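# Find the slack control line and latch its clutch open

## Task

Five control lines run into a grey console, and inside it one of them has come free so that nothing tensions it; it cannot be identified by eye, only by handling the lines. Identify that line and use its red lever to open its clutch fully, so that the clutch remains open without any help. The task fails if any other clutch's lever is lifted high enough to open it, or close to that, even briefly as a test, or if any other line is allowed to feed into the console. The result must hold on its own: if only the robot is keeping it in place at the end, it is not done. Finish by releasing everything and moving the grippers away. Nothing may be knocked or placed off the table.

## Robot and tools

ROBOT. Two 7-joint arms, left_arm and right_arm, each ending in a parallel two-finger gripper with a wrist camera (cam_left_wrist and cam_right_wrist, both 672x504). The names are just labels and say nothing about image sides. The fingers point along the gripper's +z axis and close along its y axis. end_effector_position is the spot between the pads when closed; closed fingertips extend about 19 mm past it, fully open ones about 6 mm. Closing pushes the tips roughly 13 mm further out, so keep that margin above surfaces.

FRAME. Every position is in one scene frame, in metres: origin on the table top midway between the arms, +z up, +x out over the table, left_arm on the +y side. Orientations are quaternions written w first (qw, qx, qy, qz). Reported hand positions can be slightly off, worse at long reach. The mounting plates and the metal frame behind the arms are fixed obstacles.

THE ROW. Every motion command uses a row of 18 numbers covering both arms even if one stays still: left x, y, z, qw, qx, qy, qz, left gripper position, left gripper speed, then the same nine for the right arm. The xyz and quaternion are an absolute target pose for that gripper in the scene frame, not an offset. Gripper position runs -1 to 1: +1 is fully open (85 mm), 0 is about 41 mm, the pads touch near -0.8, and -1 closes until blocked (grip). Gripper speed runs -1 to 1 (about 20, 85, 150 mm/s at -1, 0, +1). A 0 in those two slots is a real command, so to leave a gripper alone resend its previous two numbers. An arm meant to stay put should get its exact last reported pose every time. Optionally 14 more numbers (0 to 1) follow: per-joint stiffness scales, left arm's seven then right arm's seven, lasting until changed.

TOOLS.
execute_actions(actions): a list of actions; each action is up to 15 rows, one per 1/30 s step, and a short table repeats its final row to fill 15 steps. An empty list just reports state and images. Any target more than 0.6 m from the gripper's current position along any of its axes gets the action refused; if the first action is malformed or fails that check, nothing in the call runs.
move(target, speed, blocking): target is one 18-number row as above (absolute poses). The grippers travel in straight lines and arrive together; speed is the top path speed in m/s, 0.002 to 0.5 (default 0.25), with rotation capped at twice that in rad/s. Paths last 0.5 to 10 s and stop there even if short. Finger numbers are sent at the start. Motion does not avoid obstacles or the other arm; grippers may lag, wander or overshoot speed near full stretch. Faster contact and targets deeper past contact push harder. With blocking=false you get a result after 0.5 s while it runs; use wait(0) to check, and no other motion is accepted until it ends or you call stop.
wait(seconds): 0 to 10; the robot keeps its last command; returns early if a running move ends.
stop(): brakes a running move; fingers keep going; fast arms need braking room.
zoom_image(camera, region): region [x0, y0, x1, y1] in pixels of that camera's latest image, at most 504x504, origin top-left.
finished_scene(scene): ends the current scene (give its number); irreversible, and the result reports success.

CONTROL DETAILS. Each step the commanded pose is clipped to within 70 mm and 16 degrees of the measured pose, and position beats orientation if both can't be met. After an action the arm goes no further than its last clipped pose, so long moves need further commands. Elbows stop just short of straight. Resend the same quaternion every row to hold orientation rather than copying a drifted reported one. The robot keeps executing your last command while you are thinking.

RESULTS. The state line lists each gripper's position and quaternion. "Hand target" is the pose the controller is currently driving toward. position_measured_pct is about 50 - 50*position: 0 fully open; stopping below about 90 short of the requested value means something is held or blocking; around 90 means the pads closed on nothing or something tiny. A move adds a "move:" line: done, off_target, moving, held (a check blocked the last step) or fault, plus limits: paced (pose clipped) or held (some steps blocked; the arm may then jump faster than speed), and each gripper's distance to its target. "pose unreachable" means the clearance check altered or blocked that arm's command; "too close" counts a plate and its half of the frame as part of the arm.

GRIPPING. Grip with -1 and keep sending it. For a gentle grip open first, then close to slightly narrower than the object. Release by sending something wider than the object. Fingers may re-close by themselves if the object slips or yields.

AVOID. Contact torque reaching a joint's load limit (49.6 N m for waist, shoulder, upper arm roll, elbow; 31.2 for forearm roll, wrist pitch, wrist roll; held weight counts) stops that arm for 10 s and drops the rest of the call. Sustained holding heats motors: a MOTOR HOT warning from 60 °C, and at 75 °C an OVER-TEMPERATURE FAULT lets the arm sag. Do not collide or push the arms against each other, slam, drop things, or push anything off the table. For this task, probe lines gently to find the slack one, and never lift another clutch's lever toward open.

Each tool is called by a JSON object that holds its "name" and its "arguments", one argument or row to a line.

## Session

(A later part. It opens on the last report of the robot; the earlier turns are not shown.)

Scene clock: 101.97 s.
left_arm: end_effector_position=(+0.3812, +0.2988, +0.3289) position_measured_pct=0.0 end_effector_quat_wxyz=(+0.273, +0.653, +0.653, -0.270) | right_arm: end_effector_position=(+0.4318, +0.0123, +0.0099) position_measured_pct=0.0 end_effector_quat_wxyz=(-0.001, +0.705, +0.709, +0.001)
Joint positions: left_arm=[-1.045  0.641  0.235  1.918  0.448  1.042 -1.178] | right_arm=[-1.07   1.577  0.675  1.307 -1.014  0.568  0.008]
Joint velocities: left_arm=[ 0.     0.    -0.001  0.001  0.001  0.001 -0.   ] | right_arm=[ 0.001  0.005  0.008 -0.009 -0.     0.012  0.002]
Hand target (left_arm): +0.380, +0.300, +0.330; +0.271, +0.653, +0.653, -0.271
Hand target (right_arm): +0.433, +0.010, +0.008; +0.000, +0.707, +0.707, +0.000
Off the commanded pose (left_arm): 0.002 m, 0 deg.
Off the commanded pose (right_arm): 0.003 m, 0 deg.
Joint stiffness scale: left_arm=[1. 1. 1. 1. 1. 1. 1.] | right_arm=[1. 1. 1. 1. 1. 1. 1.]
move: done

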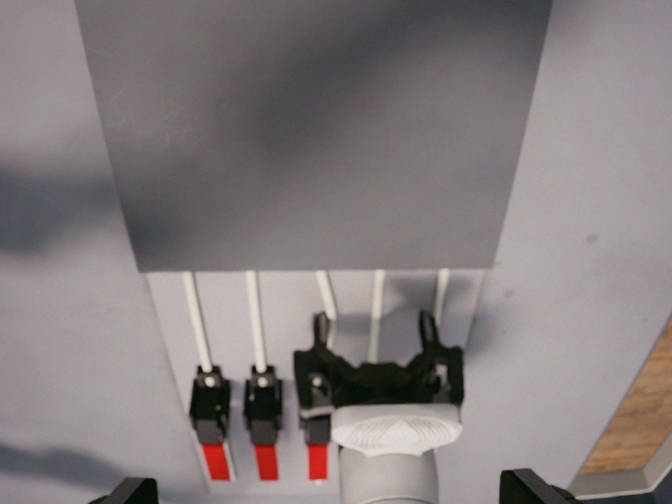

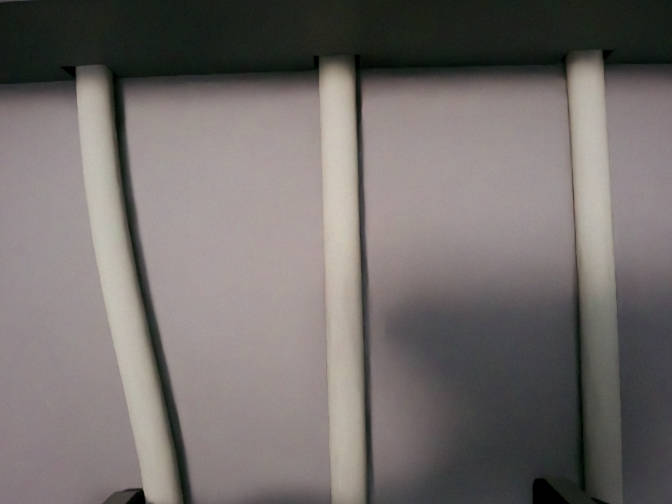

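{"name": "move", "arguments": {
  "target": [0.38,0.30,0.33,0.2706,0.6533,0.6533,-0.2706,1,0, 0.408,0.01,0.010,0,0.7071,0.7071,0,1,0],
  "speed": 0.06
}}

{"name": "move", "arguments": {
  "target": [0.38,0.30,0.33,0.2706,0.6533,0.6533,-0.2706,1,0, 0.40,-0.02,0.13,0,0.7071,0.7071,0,1,0],
  "speed": 0.2
}}

Scene clock: 106.17 s.
left_arm: end_effector_position=(+0.3812, +0.2988, +0.3289) position_measured_pct=0.0 end_effector_quat_wxyz=(+0.273, +0.653, +0.653, -0.270) | right_arm: end_effector_position=(+0.4097, +0.0094, +0.0100) position_measured_pct=0.0 end_effector_quat_wxyz=(+0.000, +0.709, +0.705, -0.000)
Joint positions: left_arm=[-1.045  0.641  0.235  1.918  0.448  1.042 -1.178] | right_arm=[-1.089  1.554  0.627  1.382 -1.019  0.505  0.018]
Joint velocities: left_arm=[ 0.002  0.    -0.     0.001 -0.002 -0.001  0.   ] | right_arm=[-0.001 -0.002 -0.004  0.004 -0.    -0.003  0.001]
Hand target (left_arm): +0.380, +0.300, +0.330; +0.271, +0.653, +0.653, -0.271
Hand target (right_arm): +0.408, +0.010, +0.010; -0.000, +0.707, +0.707, -0.000
Off the commanded pose (left_arm): 0.002 m, 0 deg.
Off the commanded pose (right_arm): 0.002 m, 0 deg.
Joint stiffness scale: left_arm=[1. 1. 1. 1. 1. 1. 1.] | right_arm=[1. 1. 1. 1. 1. 1. 1.]
move: done

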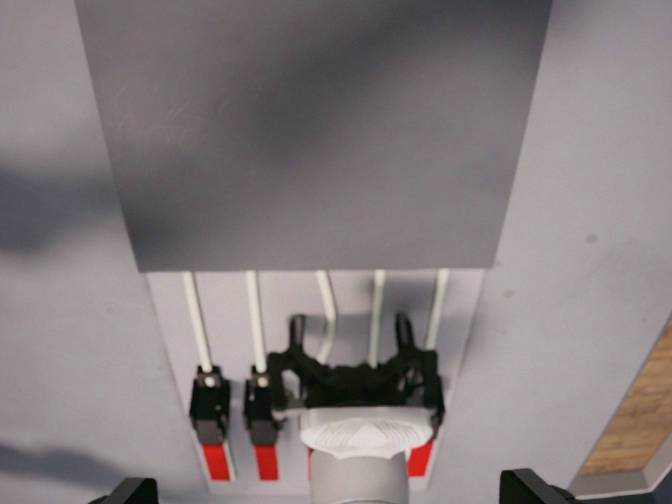

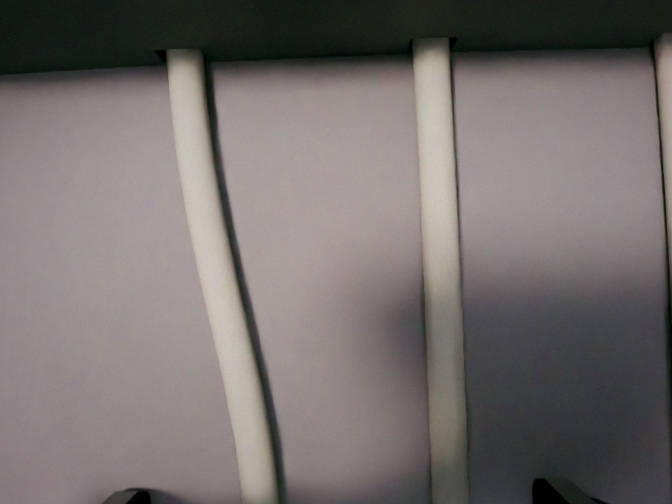

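Scene clock: 107.37 s.
left_arm: end_effector_position=(+0.3812, +0.2988, +0.3289) position_measured_pct=0.0 end_effector_quat_wxyz=(+0.273, +0.653, +0.653, -0.270) | right_arm: end_effector_position=(+0.4018, -0.0186, +0.1286) position_measured_pct=0.0 end_effector_quat_wxyz=(+0.000, +0.711, +0.703, +0.003)
Joint positions: left_arm=[-1.045  0.641  0.235  1.918  0.448  1.042 -1.178] | right_arm=[-1.159  1.289  0.685  1.642 -0.986  0.542  0.089]
Joint velocities: left_arm=[-0.     0.    -0.     0.    -0.001  0.001 -0.   ] | right_arm=[ 0.001 -0.004 -0.    -0.     0.003  0.     0.   ]
Hand target (left_arm): +0.380, +0.300, +0.330; +0.271, +0.653, +0.653, -0.271
Hand target (right_arm): +0.400, -0.020, +0.130; -0.000, +0.707, +0.707, +0.000
Off the commanded pose (left_arm): 0.002 m, 0 deg.
Off the commanded pose (right_arm): 0.003 m, 1 deg.
Joint stiffness scale: left_arm=[1. 1. 1. 1. 1. 1. 1.] | right_arm=[1. 1. 1. 1. 1. 1. 1.]
move: done

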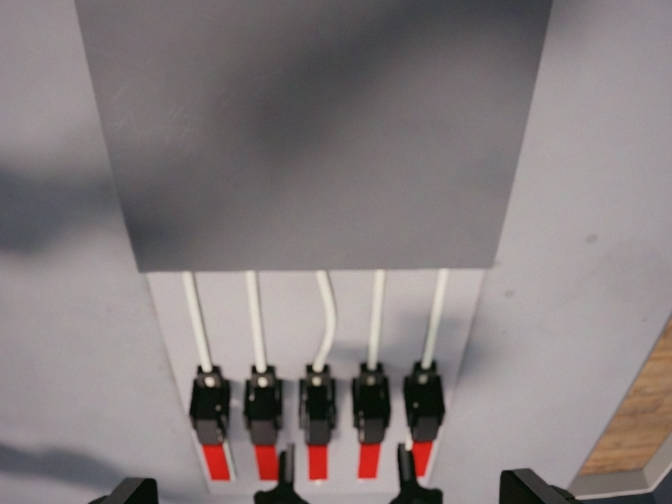

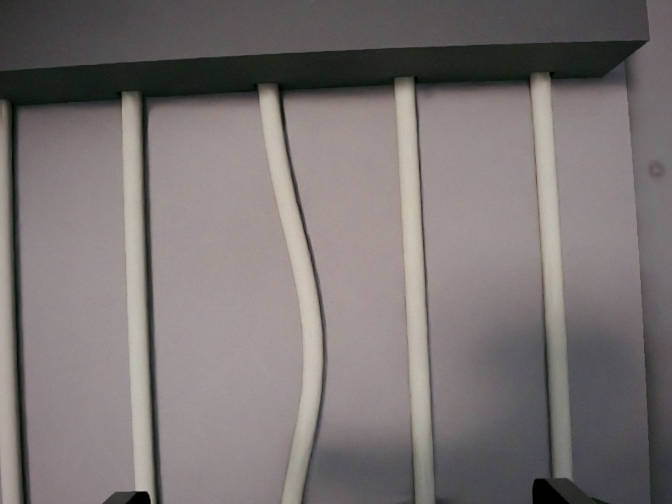

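{"name": "move", "arguments": {
  "target": [0.265,0.126,0.324,0.4089,0.4699,0.7375,-0.2605,1,0, 0.38,-0.27,0.11,-0.3536,0.6124,0.6124,0.3536,-0.85,0.5],
  "speed": 0.25
}}

Scene clock: 140.63 s.
left_arm: end_effector_position=(+0.2652, +0.1305, +0.3236) position_measured_pct=0.0 end_effector_quat_wxyz=(+0.417, +0.477, +0.705, -0.320) | right_arm: end_effector_position=(+0.3850, -0.2695, +0.1122) position_measured_pct=90.5 end_effector_quat_wxyz=(-0.350, +0.610, +0.615, +0.357)
Joint positions: left_arm=[-1.294  0.981  0.135  2.578  1.071  0.686 -2.088] | right_arm=[ 0.333  1.324  0.117  1.572 -1.101  1.09   1.536]
Joint velocities: left_arm=[ 0.139  0.    -0.207 -0.001  0.059  0.157 -0.128] | right_arm=[ 0.     0.006  0.007 -0.002 -0.     0.005 -0.001]
Hand target (left_arm): +0.266, +0.127, +0.325; +0.419, +0.478, +0.702, -0.322
Hand target (right_arm): +0.384, -0.270, +0.112; -0.353, +0.611, +0.613, +0.355
Off the commanded pose (left_arm): 0.005 m, 8 deg.
Off the commanded pose (right_arm): 0.005 m, 1 deg.
Joint stiffness scale: left_arm=[1. 1. 1. 1. 1. 1. 1.] | right_arm=[1. 1. 1. 1. 1. 1. 1.]
joint sent to its limit (left arm) — the command would take joint 4 (elbow) past its upper limit, so that joint was sent only as far as its limit.
move: off_target (left_arm, right_arm)

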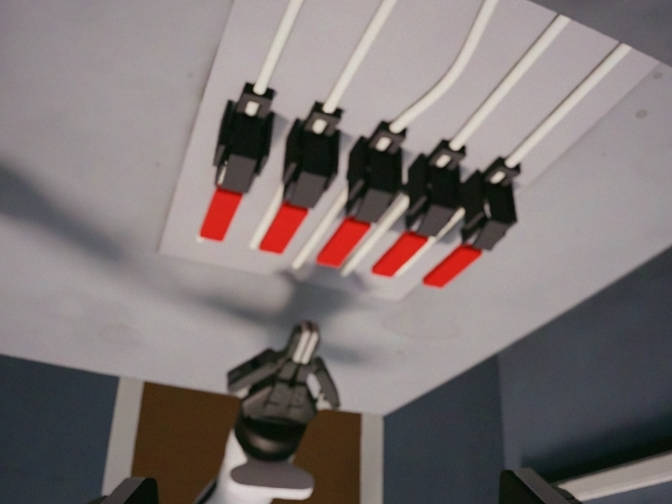

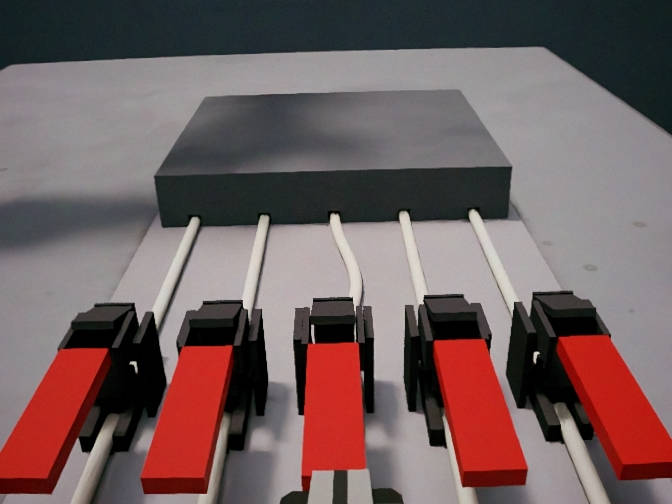

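{"name": "move", "arguments": {
  "target": [0.2652,0.1305,0.3236,0.417,0.477,0.705,-0.320,1,0, 0.381,-0.26,0.042,-0.3536,0.6124,0.6124,0.3536,-0.85,0.5],
  "speed": 0.1
}}

Scene clock: 143.73 s.
left_arm: end_effector_position=(+0.2650, +0.1287, +0.3241) position_measured_pct=0.0 end_effector_quat_wxyz=(+0.417, +0.479, +0.702, -0.322) | right_arm: end_effector_position=(+0.3786, -0.2597, +0.0437) position_measured_pct=90.5 end_effector_quat_wxyz=(-0.356, +0.609, +0.615, +0.353)
Joint positions: left_arm=[-1.278  0.981  0.123  2.578  1.074  0.696 -2.096] | right_arm=[ 0.336  1.488  0.11   1.424 -1.106  1.08   1.536]
Joint velocities: left_arm=[-0.001  0.     0.     0.001 -0.002  0.    -0.   ] | right_arm=[-0.     0.007  0.    -0.003 -0.     0.    -0.   ]
Hand target (left_arm): +0.265, +0.130, +0.324; +0.417, +0.477, +0.705, -0.320
Hand target (right_arm): +0.381, -0.260, +0.042; -0.354, +0.613, +0.612, +0.354
Off the commanded pose (left_arm): 0.002 m, 0 deg.
Off the commanded pose (right_arm): 0.003 m, 1 deg.
Joint stiffness scale: left_arm=[1. 1. 1. 1. 1. 1. 1.] | right_arm=[1. 1. 1. 1. 1. 1. 1.]
move: done

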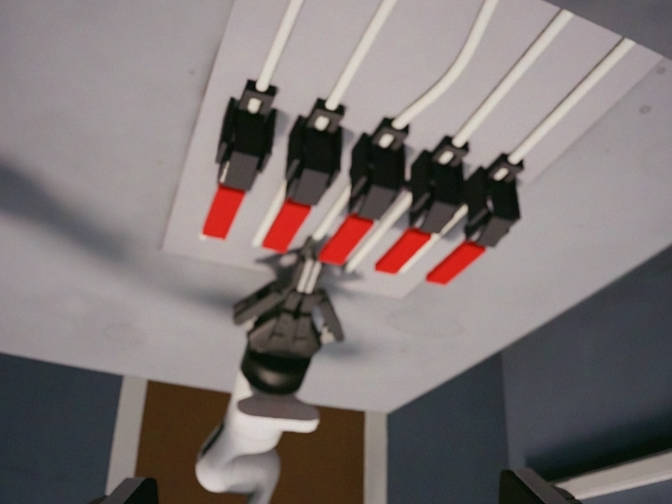

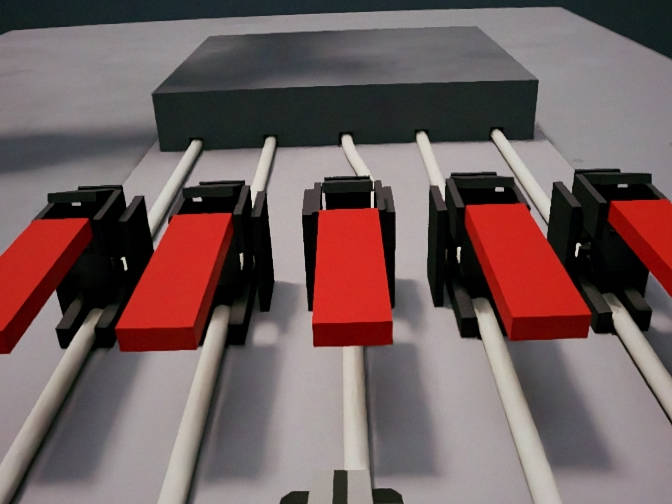

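{"name": "move", "arguments": {
  "target": [0.2652,0.1305,0.3236,0.417,0.477,0.705,-0.320,1,0, 0.385,-0.202,0.034,-0.3536,0.6124,0.6124,0.3536,-0.85,0.5],
  "speed": 0.07
}}

Scene clock: 151.10 s.
left_arm: end_effector_position=(+0.2650, +0.1287, +0.3241) position_measured_pct=0.0 end_effector_quat_wxyz=(+0.417, +0.479, +0.702, -0.322) | right_arm: end_effector_position=(+0.3861, -0.2040, +0.0351) position_measured_pct=90.5 end_effector_quat_wxyz=(-0.354, +0.613, +0.612, +0.353)
Joint positions: left_arm=[-1.278  0.981  0.123  2.578  1.074  0.696 -2.096] | right_arm=[ 0.285  1.512  0.021  1.461 -1.162  0.965  1.547]
Joint velocities: left_arm=[-0.002 -0.    -0.     0.001  0.002  0.001  0.   ] | right_arm=[ 0.     0.002 -0.007  0.001 -0.    -0.007 -0.   ]
Hand target (left_arm): +0.265, +0.130, +0.324; +0.417, +0.477, +0.705, -0.320
Hand target (right_arm): +0.385, -0.202, +0.034; -0.354, +0.612, +0.612, +0.354
Off the commanded pose (left_arm): 0.002 m, 0 deg.
Off the commanded pose (right_arm): 0.003 m, 0 deg.
Joint stiffness scale: left_arm=[1. 1. 1. 1. 1. 1. 1.] | right_arm=[1. 1. 1. 1. 1. 1. 1.]
move: done

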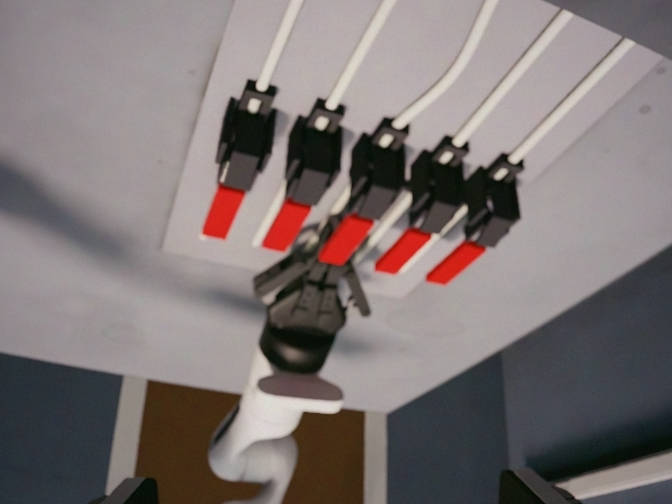

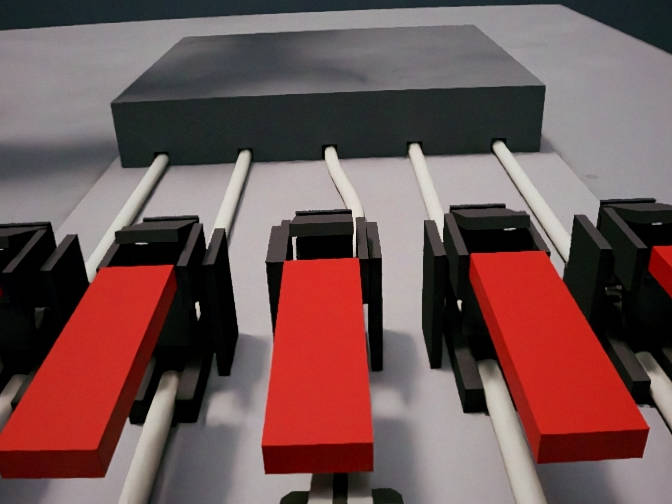

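{"name": "move", "arguments": {
  "target": [0.2652,0.1305,0.3236,0.417,0.477,0.705,-0.320,1,0, 0.381,-0.192,0.078,-0.3536,0.6124,0.6124,0.3536,-0.85,0.5],
  "speed": 0.04
}}

Scene clock: 156.67 s.
left_arm: end_effector_position=(+0.2650, +0.1287, +0.3241) position_measured_pct=0.0 end_effector_quat_wxyz=(+0.417, +0.479, +0.702, -0.322) | right_arm: end_effector_position=(+0.3792, -0.1924, +0.0767) position_measured_pct=90.5 end_effector_quat_wxyz=(-0.356, +0.613, +0.612, +0.351)
Joint positions: left_arm=[-1.278  0.981  0.123  2.578  1.074  0.696 -2.096] | right_arm=[ 0.285  1.415 -0.019  1.597 -1.169  0.912  1.565]
Joint velocities: left_arm=[ 0.002 -0.    -0.     0.001 -0.002 -0.001 -0.   ] | right_arm=[ 0.    -0.006 -0.005  0.004 -0.    -0.006 -0.001]
Hand target (left_arm): +0.265, +0.130, +0.324; +0.417, +0.477, +0.705, -0.320
Hand target (right_arm): +0.381, -0.192, +0.078; -0.354, +0.612, +0.612, +0.354
Off the commanded pose (left_arm): 0.002 m, 0 deg.
Off the commanded pose (right_arm): 0.002 m, 0 deg.
Joint stiffness scale: left_arm=[1. 1. 1. 1. 1. 1. 1.] | right_arm=[1. 1. 1. 1. 1. 1. 1.]
move: done

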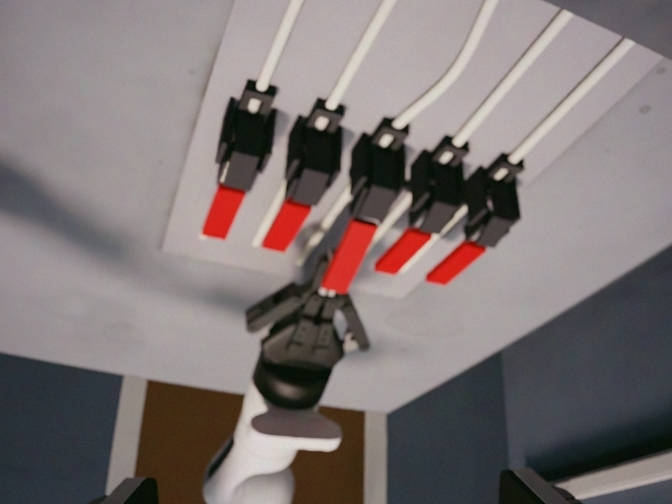

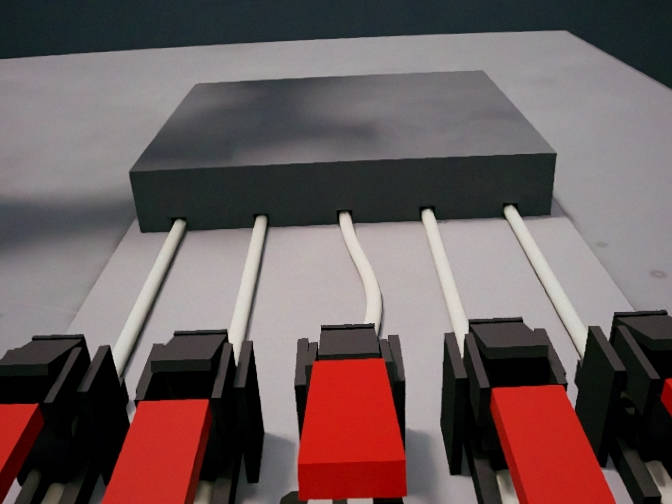

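{"name": "move", "arguments": {
  "target": [0.2652,0.1305,0.3236,0.417,0.477,0.705,-0.320,1,0, 0.382,-0.160,0.105,-0.3536,0.6124,0.6124,0.3536,-0.85,0.5],
  "speed": 0.05
}}

Scene clock: 160.90 s.
left_arm: end_effector_position=(+0.2650, +0.1287, +0.3241) position_measured_pct=0.0 end_effector_quat_wxyz=(+0.417, +0.479, +0.702, -0.322) | right_arm: end_effector_position=(+0.3805, -0.1614, +0.1033) position_measured_pct=90.5 end_effector_quat_wxyz=(-0.355, +0.613, +0.612, +0.352)
Joint positions: left_arm=[-1.278  0.981  0.123  2.578  1.074  0.696 -2.096] | right_arm=[ 0.262  1.362 -0.089  1.687 -1.209  0.83   1.576]
Joint velocities: left_arm=[ 0.002 -0.    -0.001  0.001  0.001 -0.002 -0.   ] | right_arm=[ 0.001 -0.004 -0.01   0.002  0.    -0.007  0.002]
Hand target (left_arm): +0.265, +0.130, +0.324; +0.417, +0.477, +0.705, -0.320
Hand target (right_arm): +0.382, -0.160, +0.105; -0.354, +0.612, +0.612, +0.354
Off the commanded pose (left_arm): 0.002 m, 0 deg.
Off the commanded pose (right_arm): 0.003 m, 0 deg.
Joint stiffness scale: left_arm=[1. 1. 1. 1. 1. 1. 1.] | right_arm=[1. 1. 1. 1. 1. 1. 1.]
move: done

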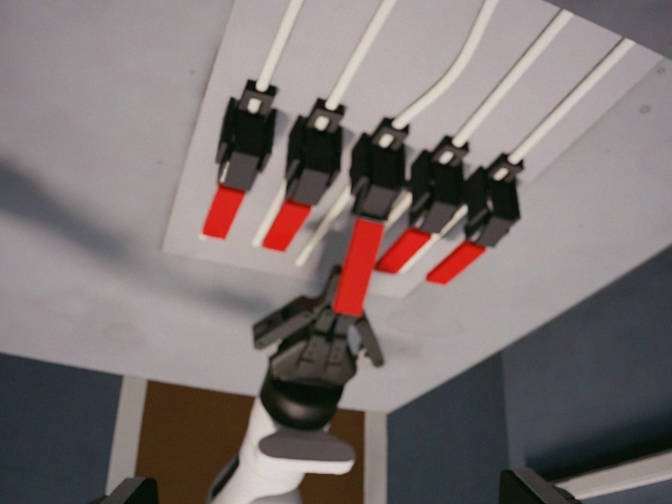

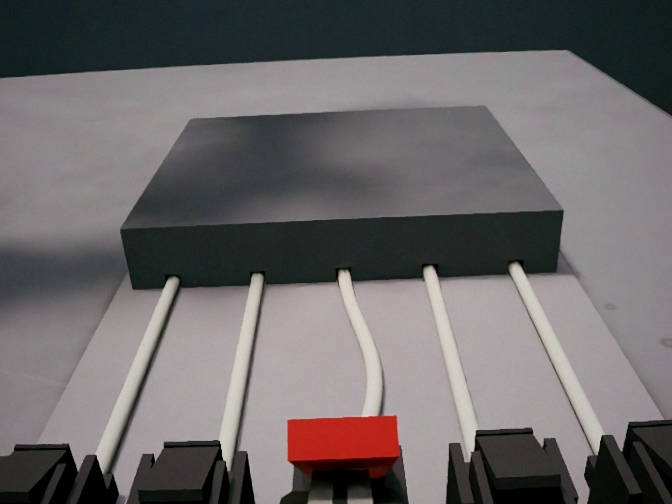

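{"name": "move", "arguments": {
  "target": [0.2652,0.1305,0.3236,0.417,0.477,0.705,-0.320,1,0, 0.382,-0.120,0.118,-0.3536,0.6124,0.6124,0.3536,-0.85,0.5],
  "speed": 0.05
}}

Scene clock: 163.53 s.
left_arm: end_effector_position=(+0.2650, +0.1287, +0.3241) position_measured_pct=0.0 end_effector_quat_wxyz=(+0.417, +0.479, +0.702, -0.322) | right_arm: end_effector_position=(+0.3817, -0.1255, +0.1131) position_measured_pct=90.5 end_effector_quat_wxyz=(-0.351, +0.616, +0.612, +0.349)
Joint positions: left_arm=[-1.278  0.981  0.123  2.578  1.074  0.696 -2.096] | right_arm=[ 0.239  1.35  -0.175  1.739 -1.264  0.723  1.597]
Joint velocities: left_arm=[ 0.    -0.    -0.     0.     0.     0.001  0.   ] | right_arm=[ 0.002  0.001 -0.012  0.002 -0.    -0.011  0.002]
Hand target (left_arm): +0.265, +0.130, +0.324; +0.417, +0.477, +0.705, -0.320
Hand target (right_arm): +0.382, -0.120, +0.118; -0.354, +0.612, +0.612, +0.354
Off the commanded pose (left_arm): 0.002 m, 0 deg.
Off the commanded pose (right_arm): 0.007 m, 1 deg.
Joint stiffness scale: left_arm=[1. 1. 1. 1. 1. 1. 1.] | right_arm=[1. 1. 1. 1. 1. 1. 1.]
move: off_target (right_arm)

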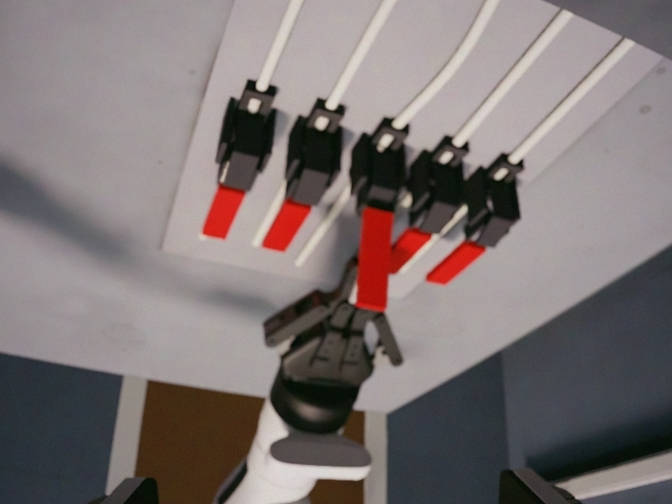

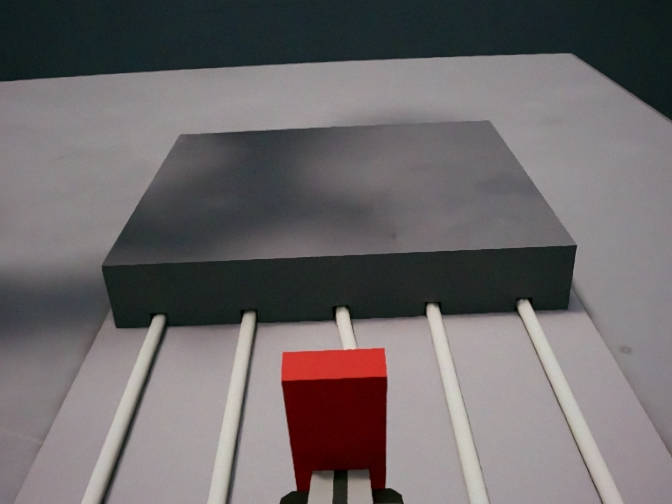

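{"name": "move", "arguments": {
  "target": [0.2652,0.1305,0.3236,0.417,0.477,0.705,-0.320,1,0, 0.382,-0.098,0.120,-0.3536,0.6124,0.6124,0.3536,-0.85,0.5],
  "speed": 0.03
}}

Scene clock: 167.03 s.
left_arm: end_effector_position=(+0.2650, +0.1287, +0.3241) position_measured_pct=0.0 end_effector_quat_wxyz=(+0.417, +0.479, +0.702, -0.322) | right_arm: end_effector_position=(+0.3846, -0.1049, +0.1167) position_measured_pct=90.5 end_effector_quat_wxyz=(-0.349, +0.616, +0.613, +0.351)
Joint positions: left_arm=[-1.278  0.981  0.123  2.578  1.074  0.696 -2.096] | right_arm=[ 0.235  1.355 -0.236  1.752 -1.284  0.658  1.606]
Joint velocities: left_arm=[-0.     0.     0.001 -0.     0.001  0.002 -0.   ] | right_arm=[ 0.     0.001 -0.009 -0.    -0.    -0.009  0.001]
Hand target (left_arm): +0.265, +0.130, +0.324; +0.417, +0.477, +0.705, -0.320
Hand target (right_arm): +0.382, -0.098, +0.120; -0.354, +0.612, +0.612, +0.354
Off the commanded pose (left_arm): 0.002 m, 0 deg.
Off the commanded pose (right_arm): 0.008 m, 1 deg.
Joint stiffness scale: left_arm=[1. 1. 1. 1. 1. 1. 1.] | right_arm=[1. 1. 1. 1. 1. 1. 1.]
move: off_target (right_arm)

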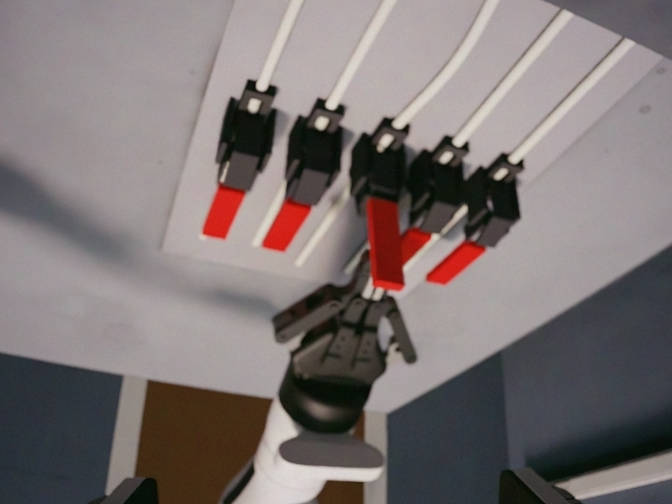

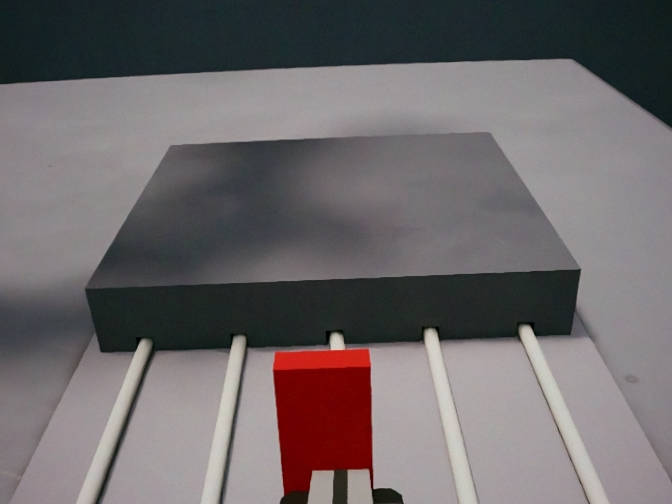

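{"name": "move", "arguments": {
  "target": [0.2652,0.1305,0.3236,0.417,0.477,0.705,-0.320,1,0, 0.379,-0.075,0.112,-0.3536,0.6124,0.6124,0.3536,-0.85,0.5],
  "speed": 0.03
}}

Scene clock: 169.87 s.
left_arm: end_effector_position=(+0.2650, +0.1287, +0.3241) position_measured_pct=0.0 end_effector_quat_wxyz=(+0.417, +0.479, +0.702, -0.322) | right_arm: end_effector_position=(+0.3811, -0.0799, +0.1117) position_measured_pct=90.5 end_effector_quat_wxyz=(-0.351, +0.615, +0.611, +0.353)
Joint positions: left_arm=[-1.278  0.981  0.123  2.578  1.074  0.696 -2.096] | right_arm=[ 0.228  1.392 -0.295  1.752 -1.317  0.599  1.637]
Joint velocities: left_arm=[ 0.     0.     0.    -0.001 -0.002  0.001 -0.   ] | right_arm=[ 0.001  0.004 -0.007  0.001 -0.001 -0.007 -0.002]
Hand target (left_arm): +0.265, +0.130, +0.324; +0.417, +0.477, +0.705, -0.320
Hand target (right_arm): +0.379, -0.075, +0.112; -0.354, +0.612, +0.612, +0.354
Off the commanded pose (left_arm): 0.002 m, 0 deg.
Off the commanded pose (right_arm): 0.005 m, 0 deg.
Joint stiffness scale: left_arm=[1. 1. 1. 1. 1. 1. 1.] | right_arm=[1. 1. 1. 1. 1. 1. 1.]
move: off_target (right_arm)

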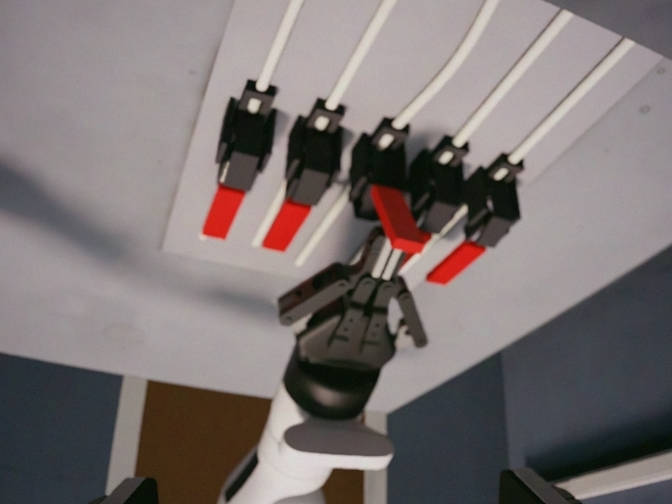

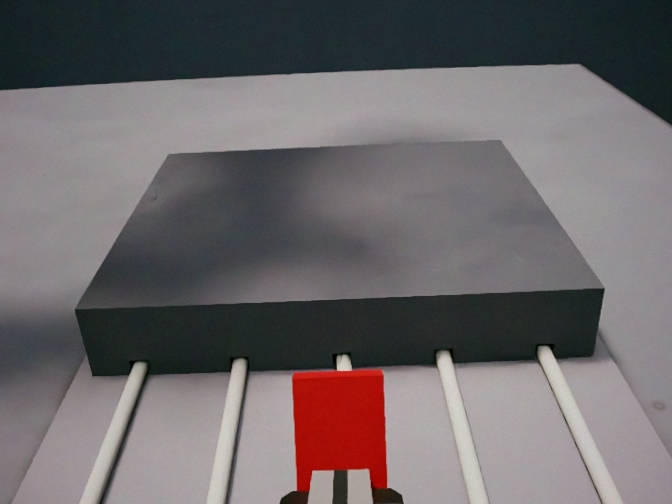

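{"name": "move", "arguments": {
  "target": [0.2652,0.1305,0.3236,0.417,0.477,0.705,-0.320,1,0, 0.380,-0.056,0.102,-0.3536,0.6124,0.6124,0.3536,-0.85,0.5],
  "speed": 0.03
}}

Scene clock: 179.77 s.
left_arm: end_effector_position=(+0.2650, +0.1287, +0.3241) position_measured_pct=0.0 end_effector_quat_wxyz=(+0.417, +0.479, +0.702, -0.322) | right_arm: end_effector_position=(+0.3803, -0.0591, +0.1033) position_measured_pct=90.5 end_effector_quat_wxyz=(-0.354, +0.614, +0.611, +0.353)
Joint positions: left_arm=[-1.278  0.981  0.123  2.578  1.074  0.696 -2.096] | right_arm=[ 0.214  1.431 -0.334  1.731 -1.334  0.56   1.65 ]
Joint velocities: left_arm=[-0.001 -0.    -0.     0.    -0.002  0.001  0.   ] | right_arm=[-0.001  0.006 -0.006 -0.001  0.001 -0.006 -0.001]
Hand target (left_arm): +0.265, +0.130, +0.324; +0.417, +0.477, +0.705, -0.320
Hand target (right_arm): +0.380, -0.056, +0.102; -0.354, +0.612, +0.612, +0.354
Off the commanded pose (left_arm): 0.002 m, 0 deg.
Off the commanded pose (right_arm): 0.003 m, 0 deg.
Joint stiffness scale: left_arm=[1. 1. 1. 1. 1. 1. 1.] | right_arm=[1. 1. 1. 1. 1. 1. 1.]
move: done

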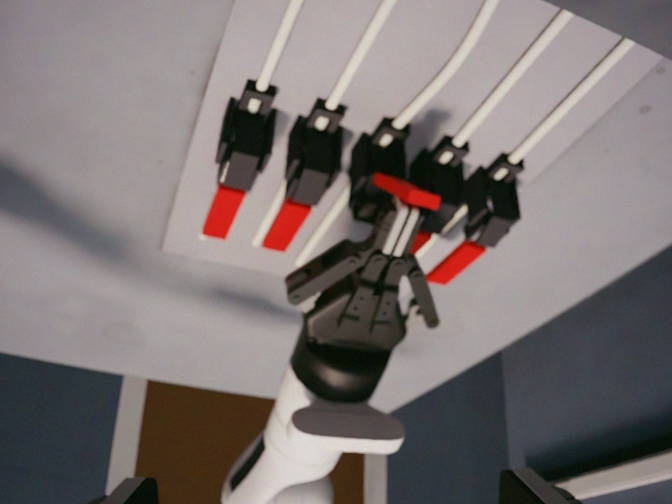

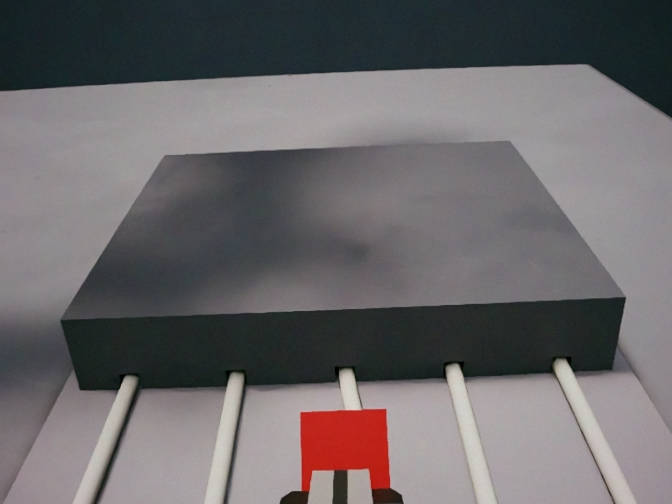

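{"name": "move", "arguments": {
  "target": [0.2652,0.1305,0.3236,0.417,0.477,0.705,-0.320,1,0, 0.380,-0.042,0.088,-0.3536,0.6124,0.6124,0.3536,-0.85,0.5],
  "speed": 0.03
}}

Scene clock: 183.90 s.
left_arm: end_effector_position=(+0.2650, +0.1287, +0.3241) position_measured_pct=0.0 end_effector_quat_wxyz=(+0.417, +0.479, +0.702, -0.322) | right_arm: end_effector_position=(+0.3796, -0.0434, +0.0900) position_measured_pct=90.5 end_effector_quat_wxyz=(-0.355, +0.613, +0.611, +0.354)
Joint positions: left_arm=[-1.278  0.981  0.123  2.578  1.074  0.696 -2.096] | right_arm=[ 0.203  1.476 -0.358  1.698 -1.341  0.534  1.66 ]
Joint velocities: left_arm=[-0.001 -0.     0.    -0.001 -0.001 -0.    -0.   ] | right_arm=[ 0.001  0.008 -0.006 -0.002 -0.001 -0.005  0.002]
Hand target (left_arm): +0.265, +0.130, +0.324; +0.417, +0.477, +0.705, -0.320
Hand target (right_arm): +0.380, -0.042, +0.088; -0.354, +0.612, +0.612, +0.354
Off the commanded pose (left_arm): 0.002 m, 0 deg.
Off the commanded pose (right_arm): 0.003 m, 0 deg.
Joint stiffness scale: left_arm=[1. 1. 1. 1. 1. 1. 1.] | right_arm=[1. 1. 1. 1. 1. 1. 1.]
move: done

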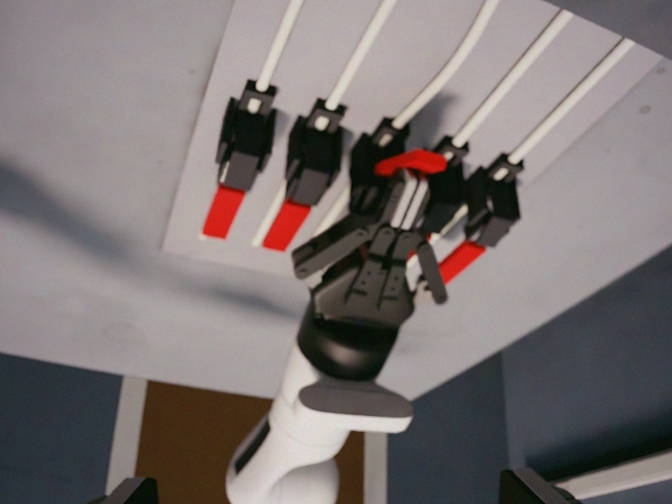

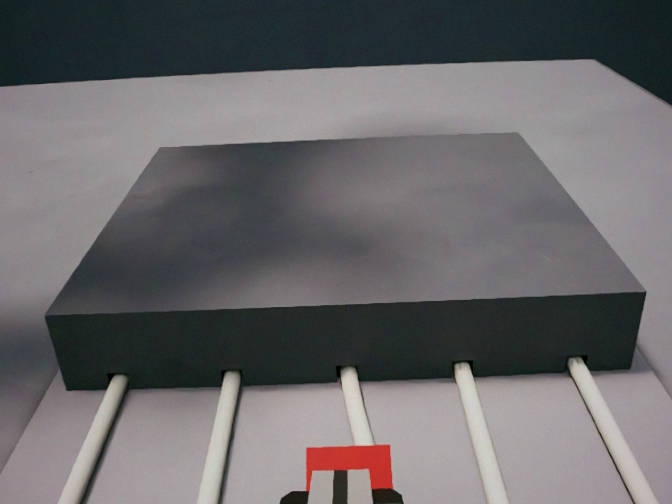

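{"name": "move", "arguments": {
  "target": [0.2652,0.1305,0.3236,0.417,0.477,0.705,-0.320,1,0, 0.380,-0.033,0.075,-0.2706,0.6533,0.6533,0.2706,-0.85,0.5],
  "speed": 0.1
}}

Scene clock: 188.27 s.
left_arm: end_effector_position=(+0.2650, +0.1287, +0.3241) position_measured_pct=0.0 end_effector_quat_wxyz=(+0.417, +0.479, +0.702, -0.322) | right_arm: end_effector_position=(+0.3814, -0.0354, +0.0721) position_measured_pct=90.5 end_effector_quat_wxyz=(-0.272, +0.657, +0.650, +0.268)
Joint positions: left_arm=[-1.278  0.981  0.123  2.578  1.074  0.696 -2.096] | right_arm=[ 0.117  1.414 -0.46   1.779 -1.826  0.179  2.017]
Joint velocities: left_arm=[ 0.     0.    -0.     0.001 -0.002 -0.001  0.   ] | right_arm=[-0.089 -0.038  0.117  0.032 -0.246  0.126  0.183]
Hand target (left_arm): +0.265, +0.130, +0.324; +0.417, +0.477, +0.705, -0.320
Hand target (right_arm): +0.380, -0.033, +0.075; -0.272, +0.653, +0.653, +0.270
Off the commanded pose (left_arm): 0.002 m, 0 deg.
Off the commanded pose (right_arm): 0.004 m, 1 deg.
Joint stiffness scale: left_arm=[1. 1. 1. 1. 1. 1. 1.] | right_arm=[1. 1. 1. 1. 1. 1. 1.]
move: off_target (right_arm)

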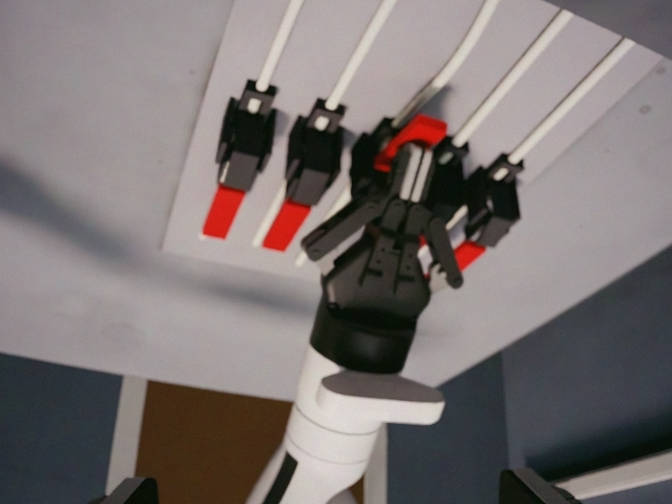

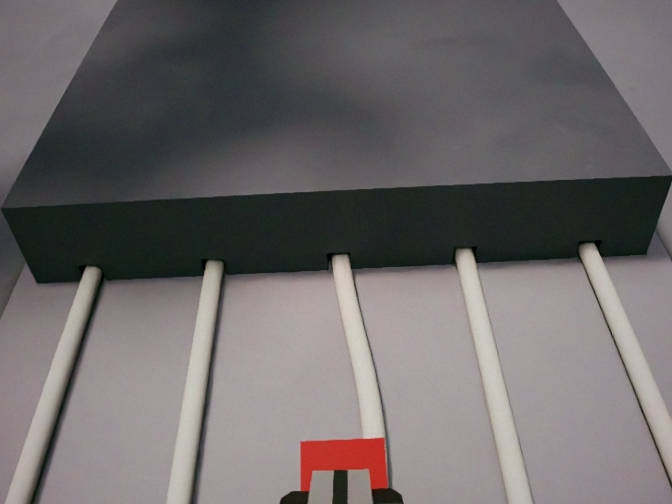

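{"name": "move", "arguments": {
  "target": [0.2652,0.1305,0.3236,0.417,0.477,0.705,-0.320,1,0, 0.380,-0.031,0.061,-0.2706,0.6533,0.6533,0.2706,-0.85,0.5],
  "speed": 0.02
}}

Scene clock: 190.83 s.
left_arm: end_effector_position=(+0.2650, +0.1287, +0.3241) position_measured_pct=0.0 end_effector_quat_wxyz=(+0.417, +0.479, +0.702, -0.322) | right_arm: end_effector_position=(+0.3817, -0.0303, +0.0698) position_measured_pct=90.5 end_effector_quat_wxyz=(-0.273, +0.651, +0.652, +0.276)
Joint positions: left_arm=[-1.278  0.981  0.123  2.578  1.074  0.696 -2.096] | right_arm=[ 0.098  1.421 -0.438  1.772 -1.839  0.214  2.035]
Joint velocities: left_arm=[-0.001 -0.     0.001  0.    -0.002  0.     0.   ] | right_arm=[-0.012  0.001  0.018 -0.002  0.     0.028  0.   ]
Hand target (left_arm): +0.265, +0.130, +0.324; +0.417, +0.477, +0.705, -0.320
Hand target (right_arm): +0.380, -0.031, +0.061; -0.271, +0.653, +0.653, +0.271
Off the commanded pose (left_arm): 0.002 m, 0 deg.
Off the commanded pose (right_arm): 0.009 m, 1 deg.
Joint stiffness scale: left_arm=[1. 1. 1. 1. 1. 1. 1.] | right_arm=[1. 1. 1. 1. 1. 1. 1.]
move: off_target (right_arm)

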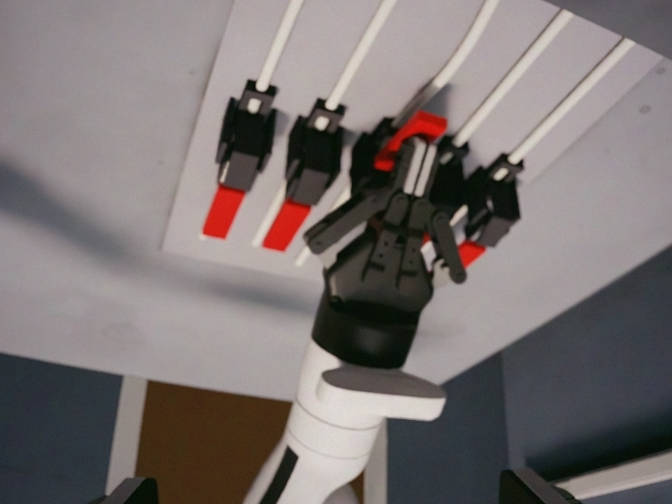

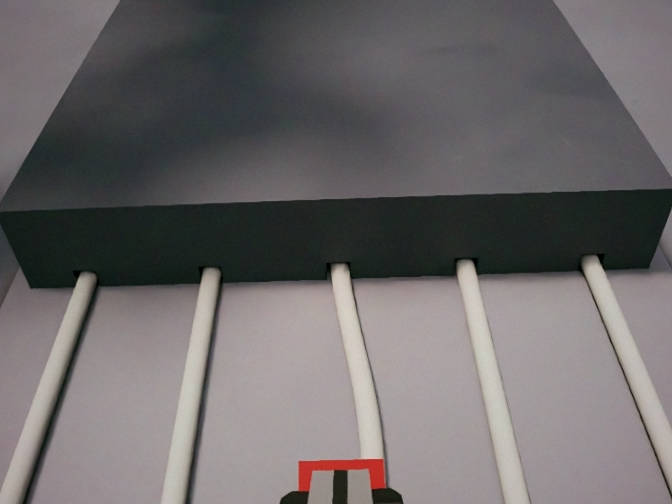

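The lever has hit its stop. Retreating up and back.

{"name": "move", "arguments": {
  "target": [0.2652,0.1305,0.3236,0.417,0.477,0.705,-0.320,1,0, 0.38,-0.17,0.24,-0.2706,0.6533,0.6533,0.2706,-0.85,0.5],
  "speed": 0.2
}}

Scene clock: 193.77 s.
left_arm: end_effector_position=(+0.2650, +0.1287, +0.3241) position_measured_pct=0.0 end_effector_quat_wxyz=(+0.417, +0.479, +0.702, -0.322) | right_arm: end_effector_position=(+0.3777, -0.1701, +0.2384) position_measured_pct=90.5 end_effector_quat_wxyz=(-0.271, +0.653, +0.654, +0.269)
Joint positions: left_arm=[-1.278  0.981  0.123  2.578  1.074  0.696 -2.096] | right_arm=[ 0.206  0.886 -0.23   2.038 -1.127  0.501  1.289]
Joint velocities: left_arm=[ 0.001  0.    -0.001 -0.001  0.002  0.     0.   ] | right_arm=[-0.01  -0.007  0.01  -0.002  0.     0.009  0.001]
Hand target (left_arm): +0.265, +0.130, +0.324; +0.417, +0.477, +0.705, -0.320
Hand target (right_arm): +0.379, -0.170, +0.240; -0.271, +0.653, +0.654, +0.270
Off the commanded pose (left_arm): 0.002 m, 0 deg.
Off the commanded pose (right_arm): 0.003 m, 0 deg.
Joint stiffness scale: left_arm=[1. 1. 1. 1. 1. 1. 1.] | right_arm=[1. 1. 1. 1. 1. 1. 1.]
move: done

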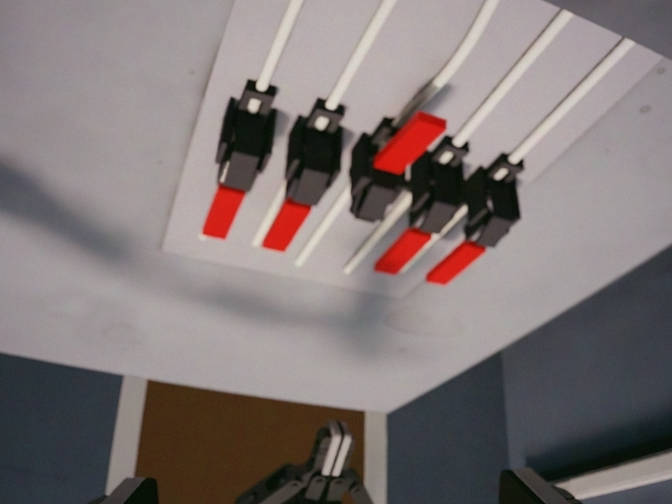

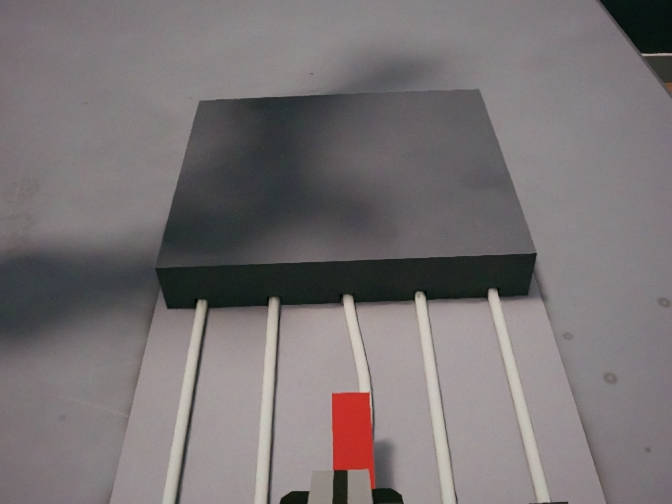

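{"name": "finished_scene", "arguments": {
  "scene": 1
}}

The scene is finished: the task was done.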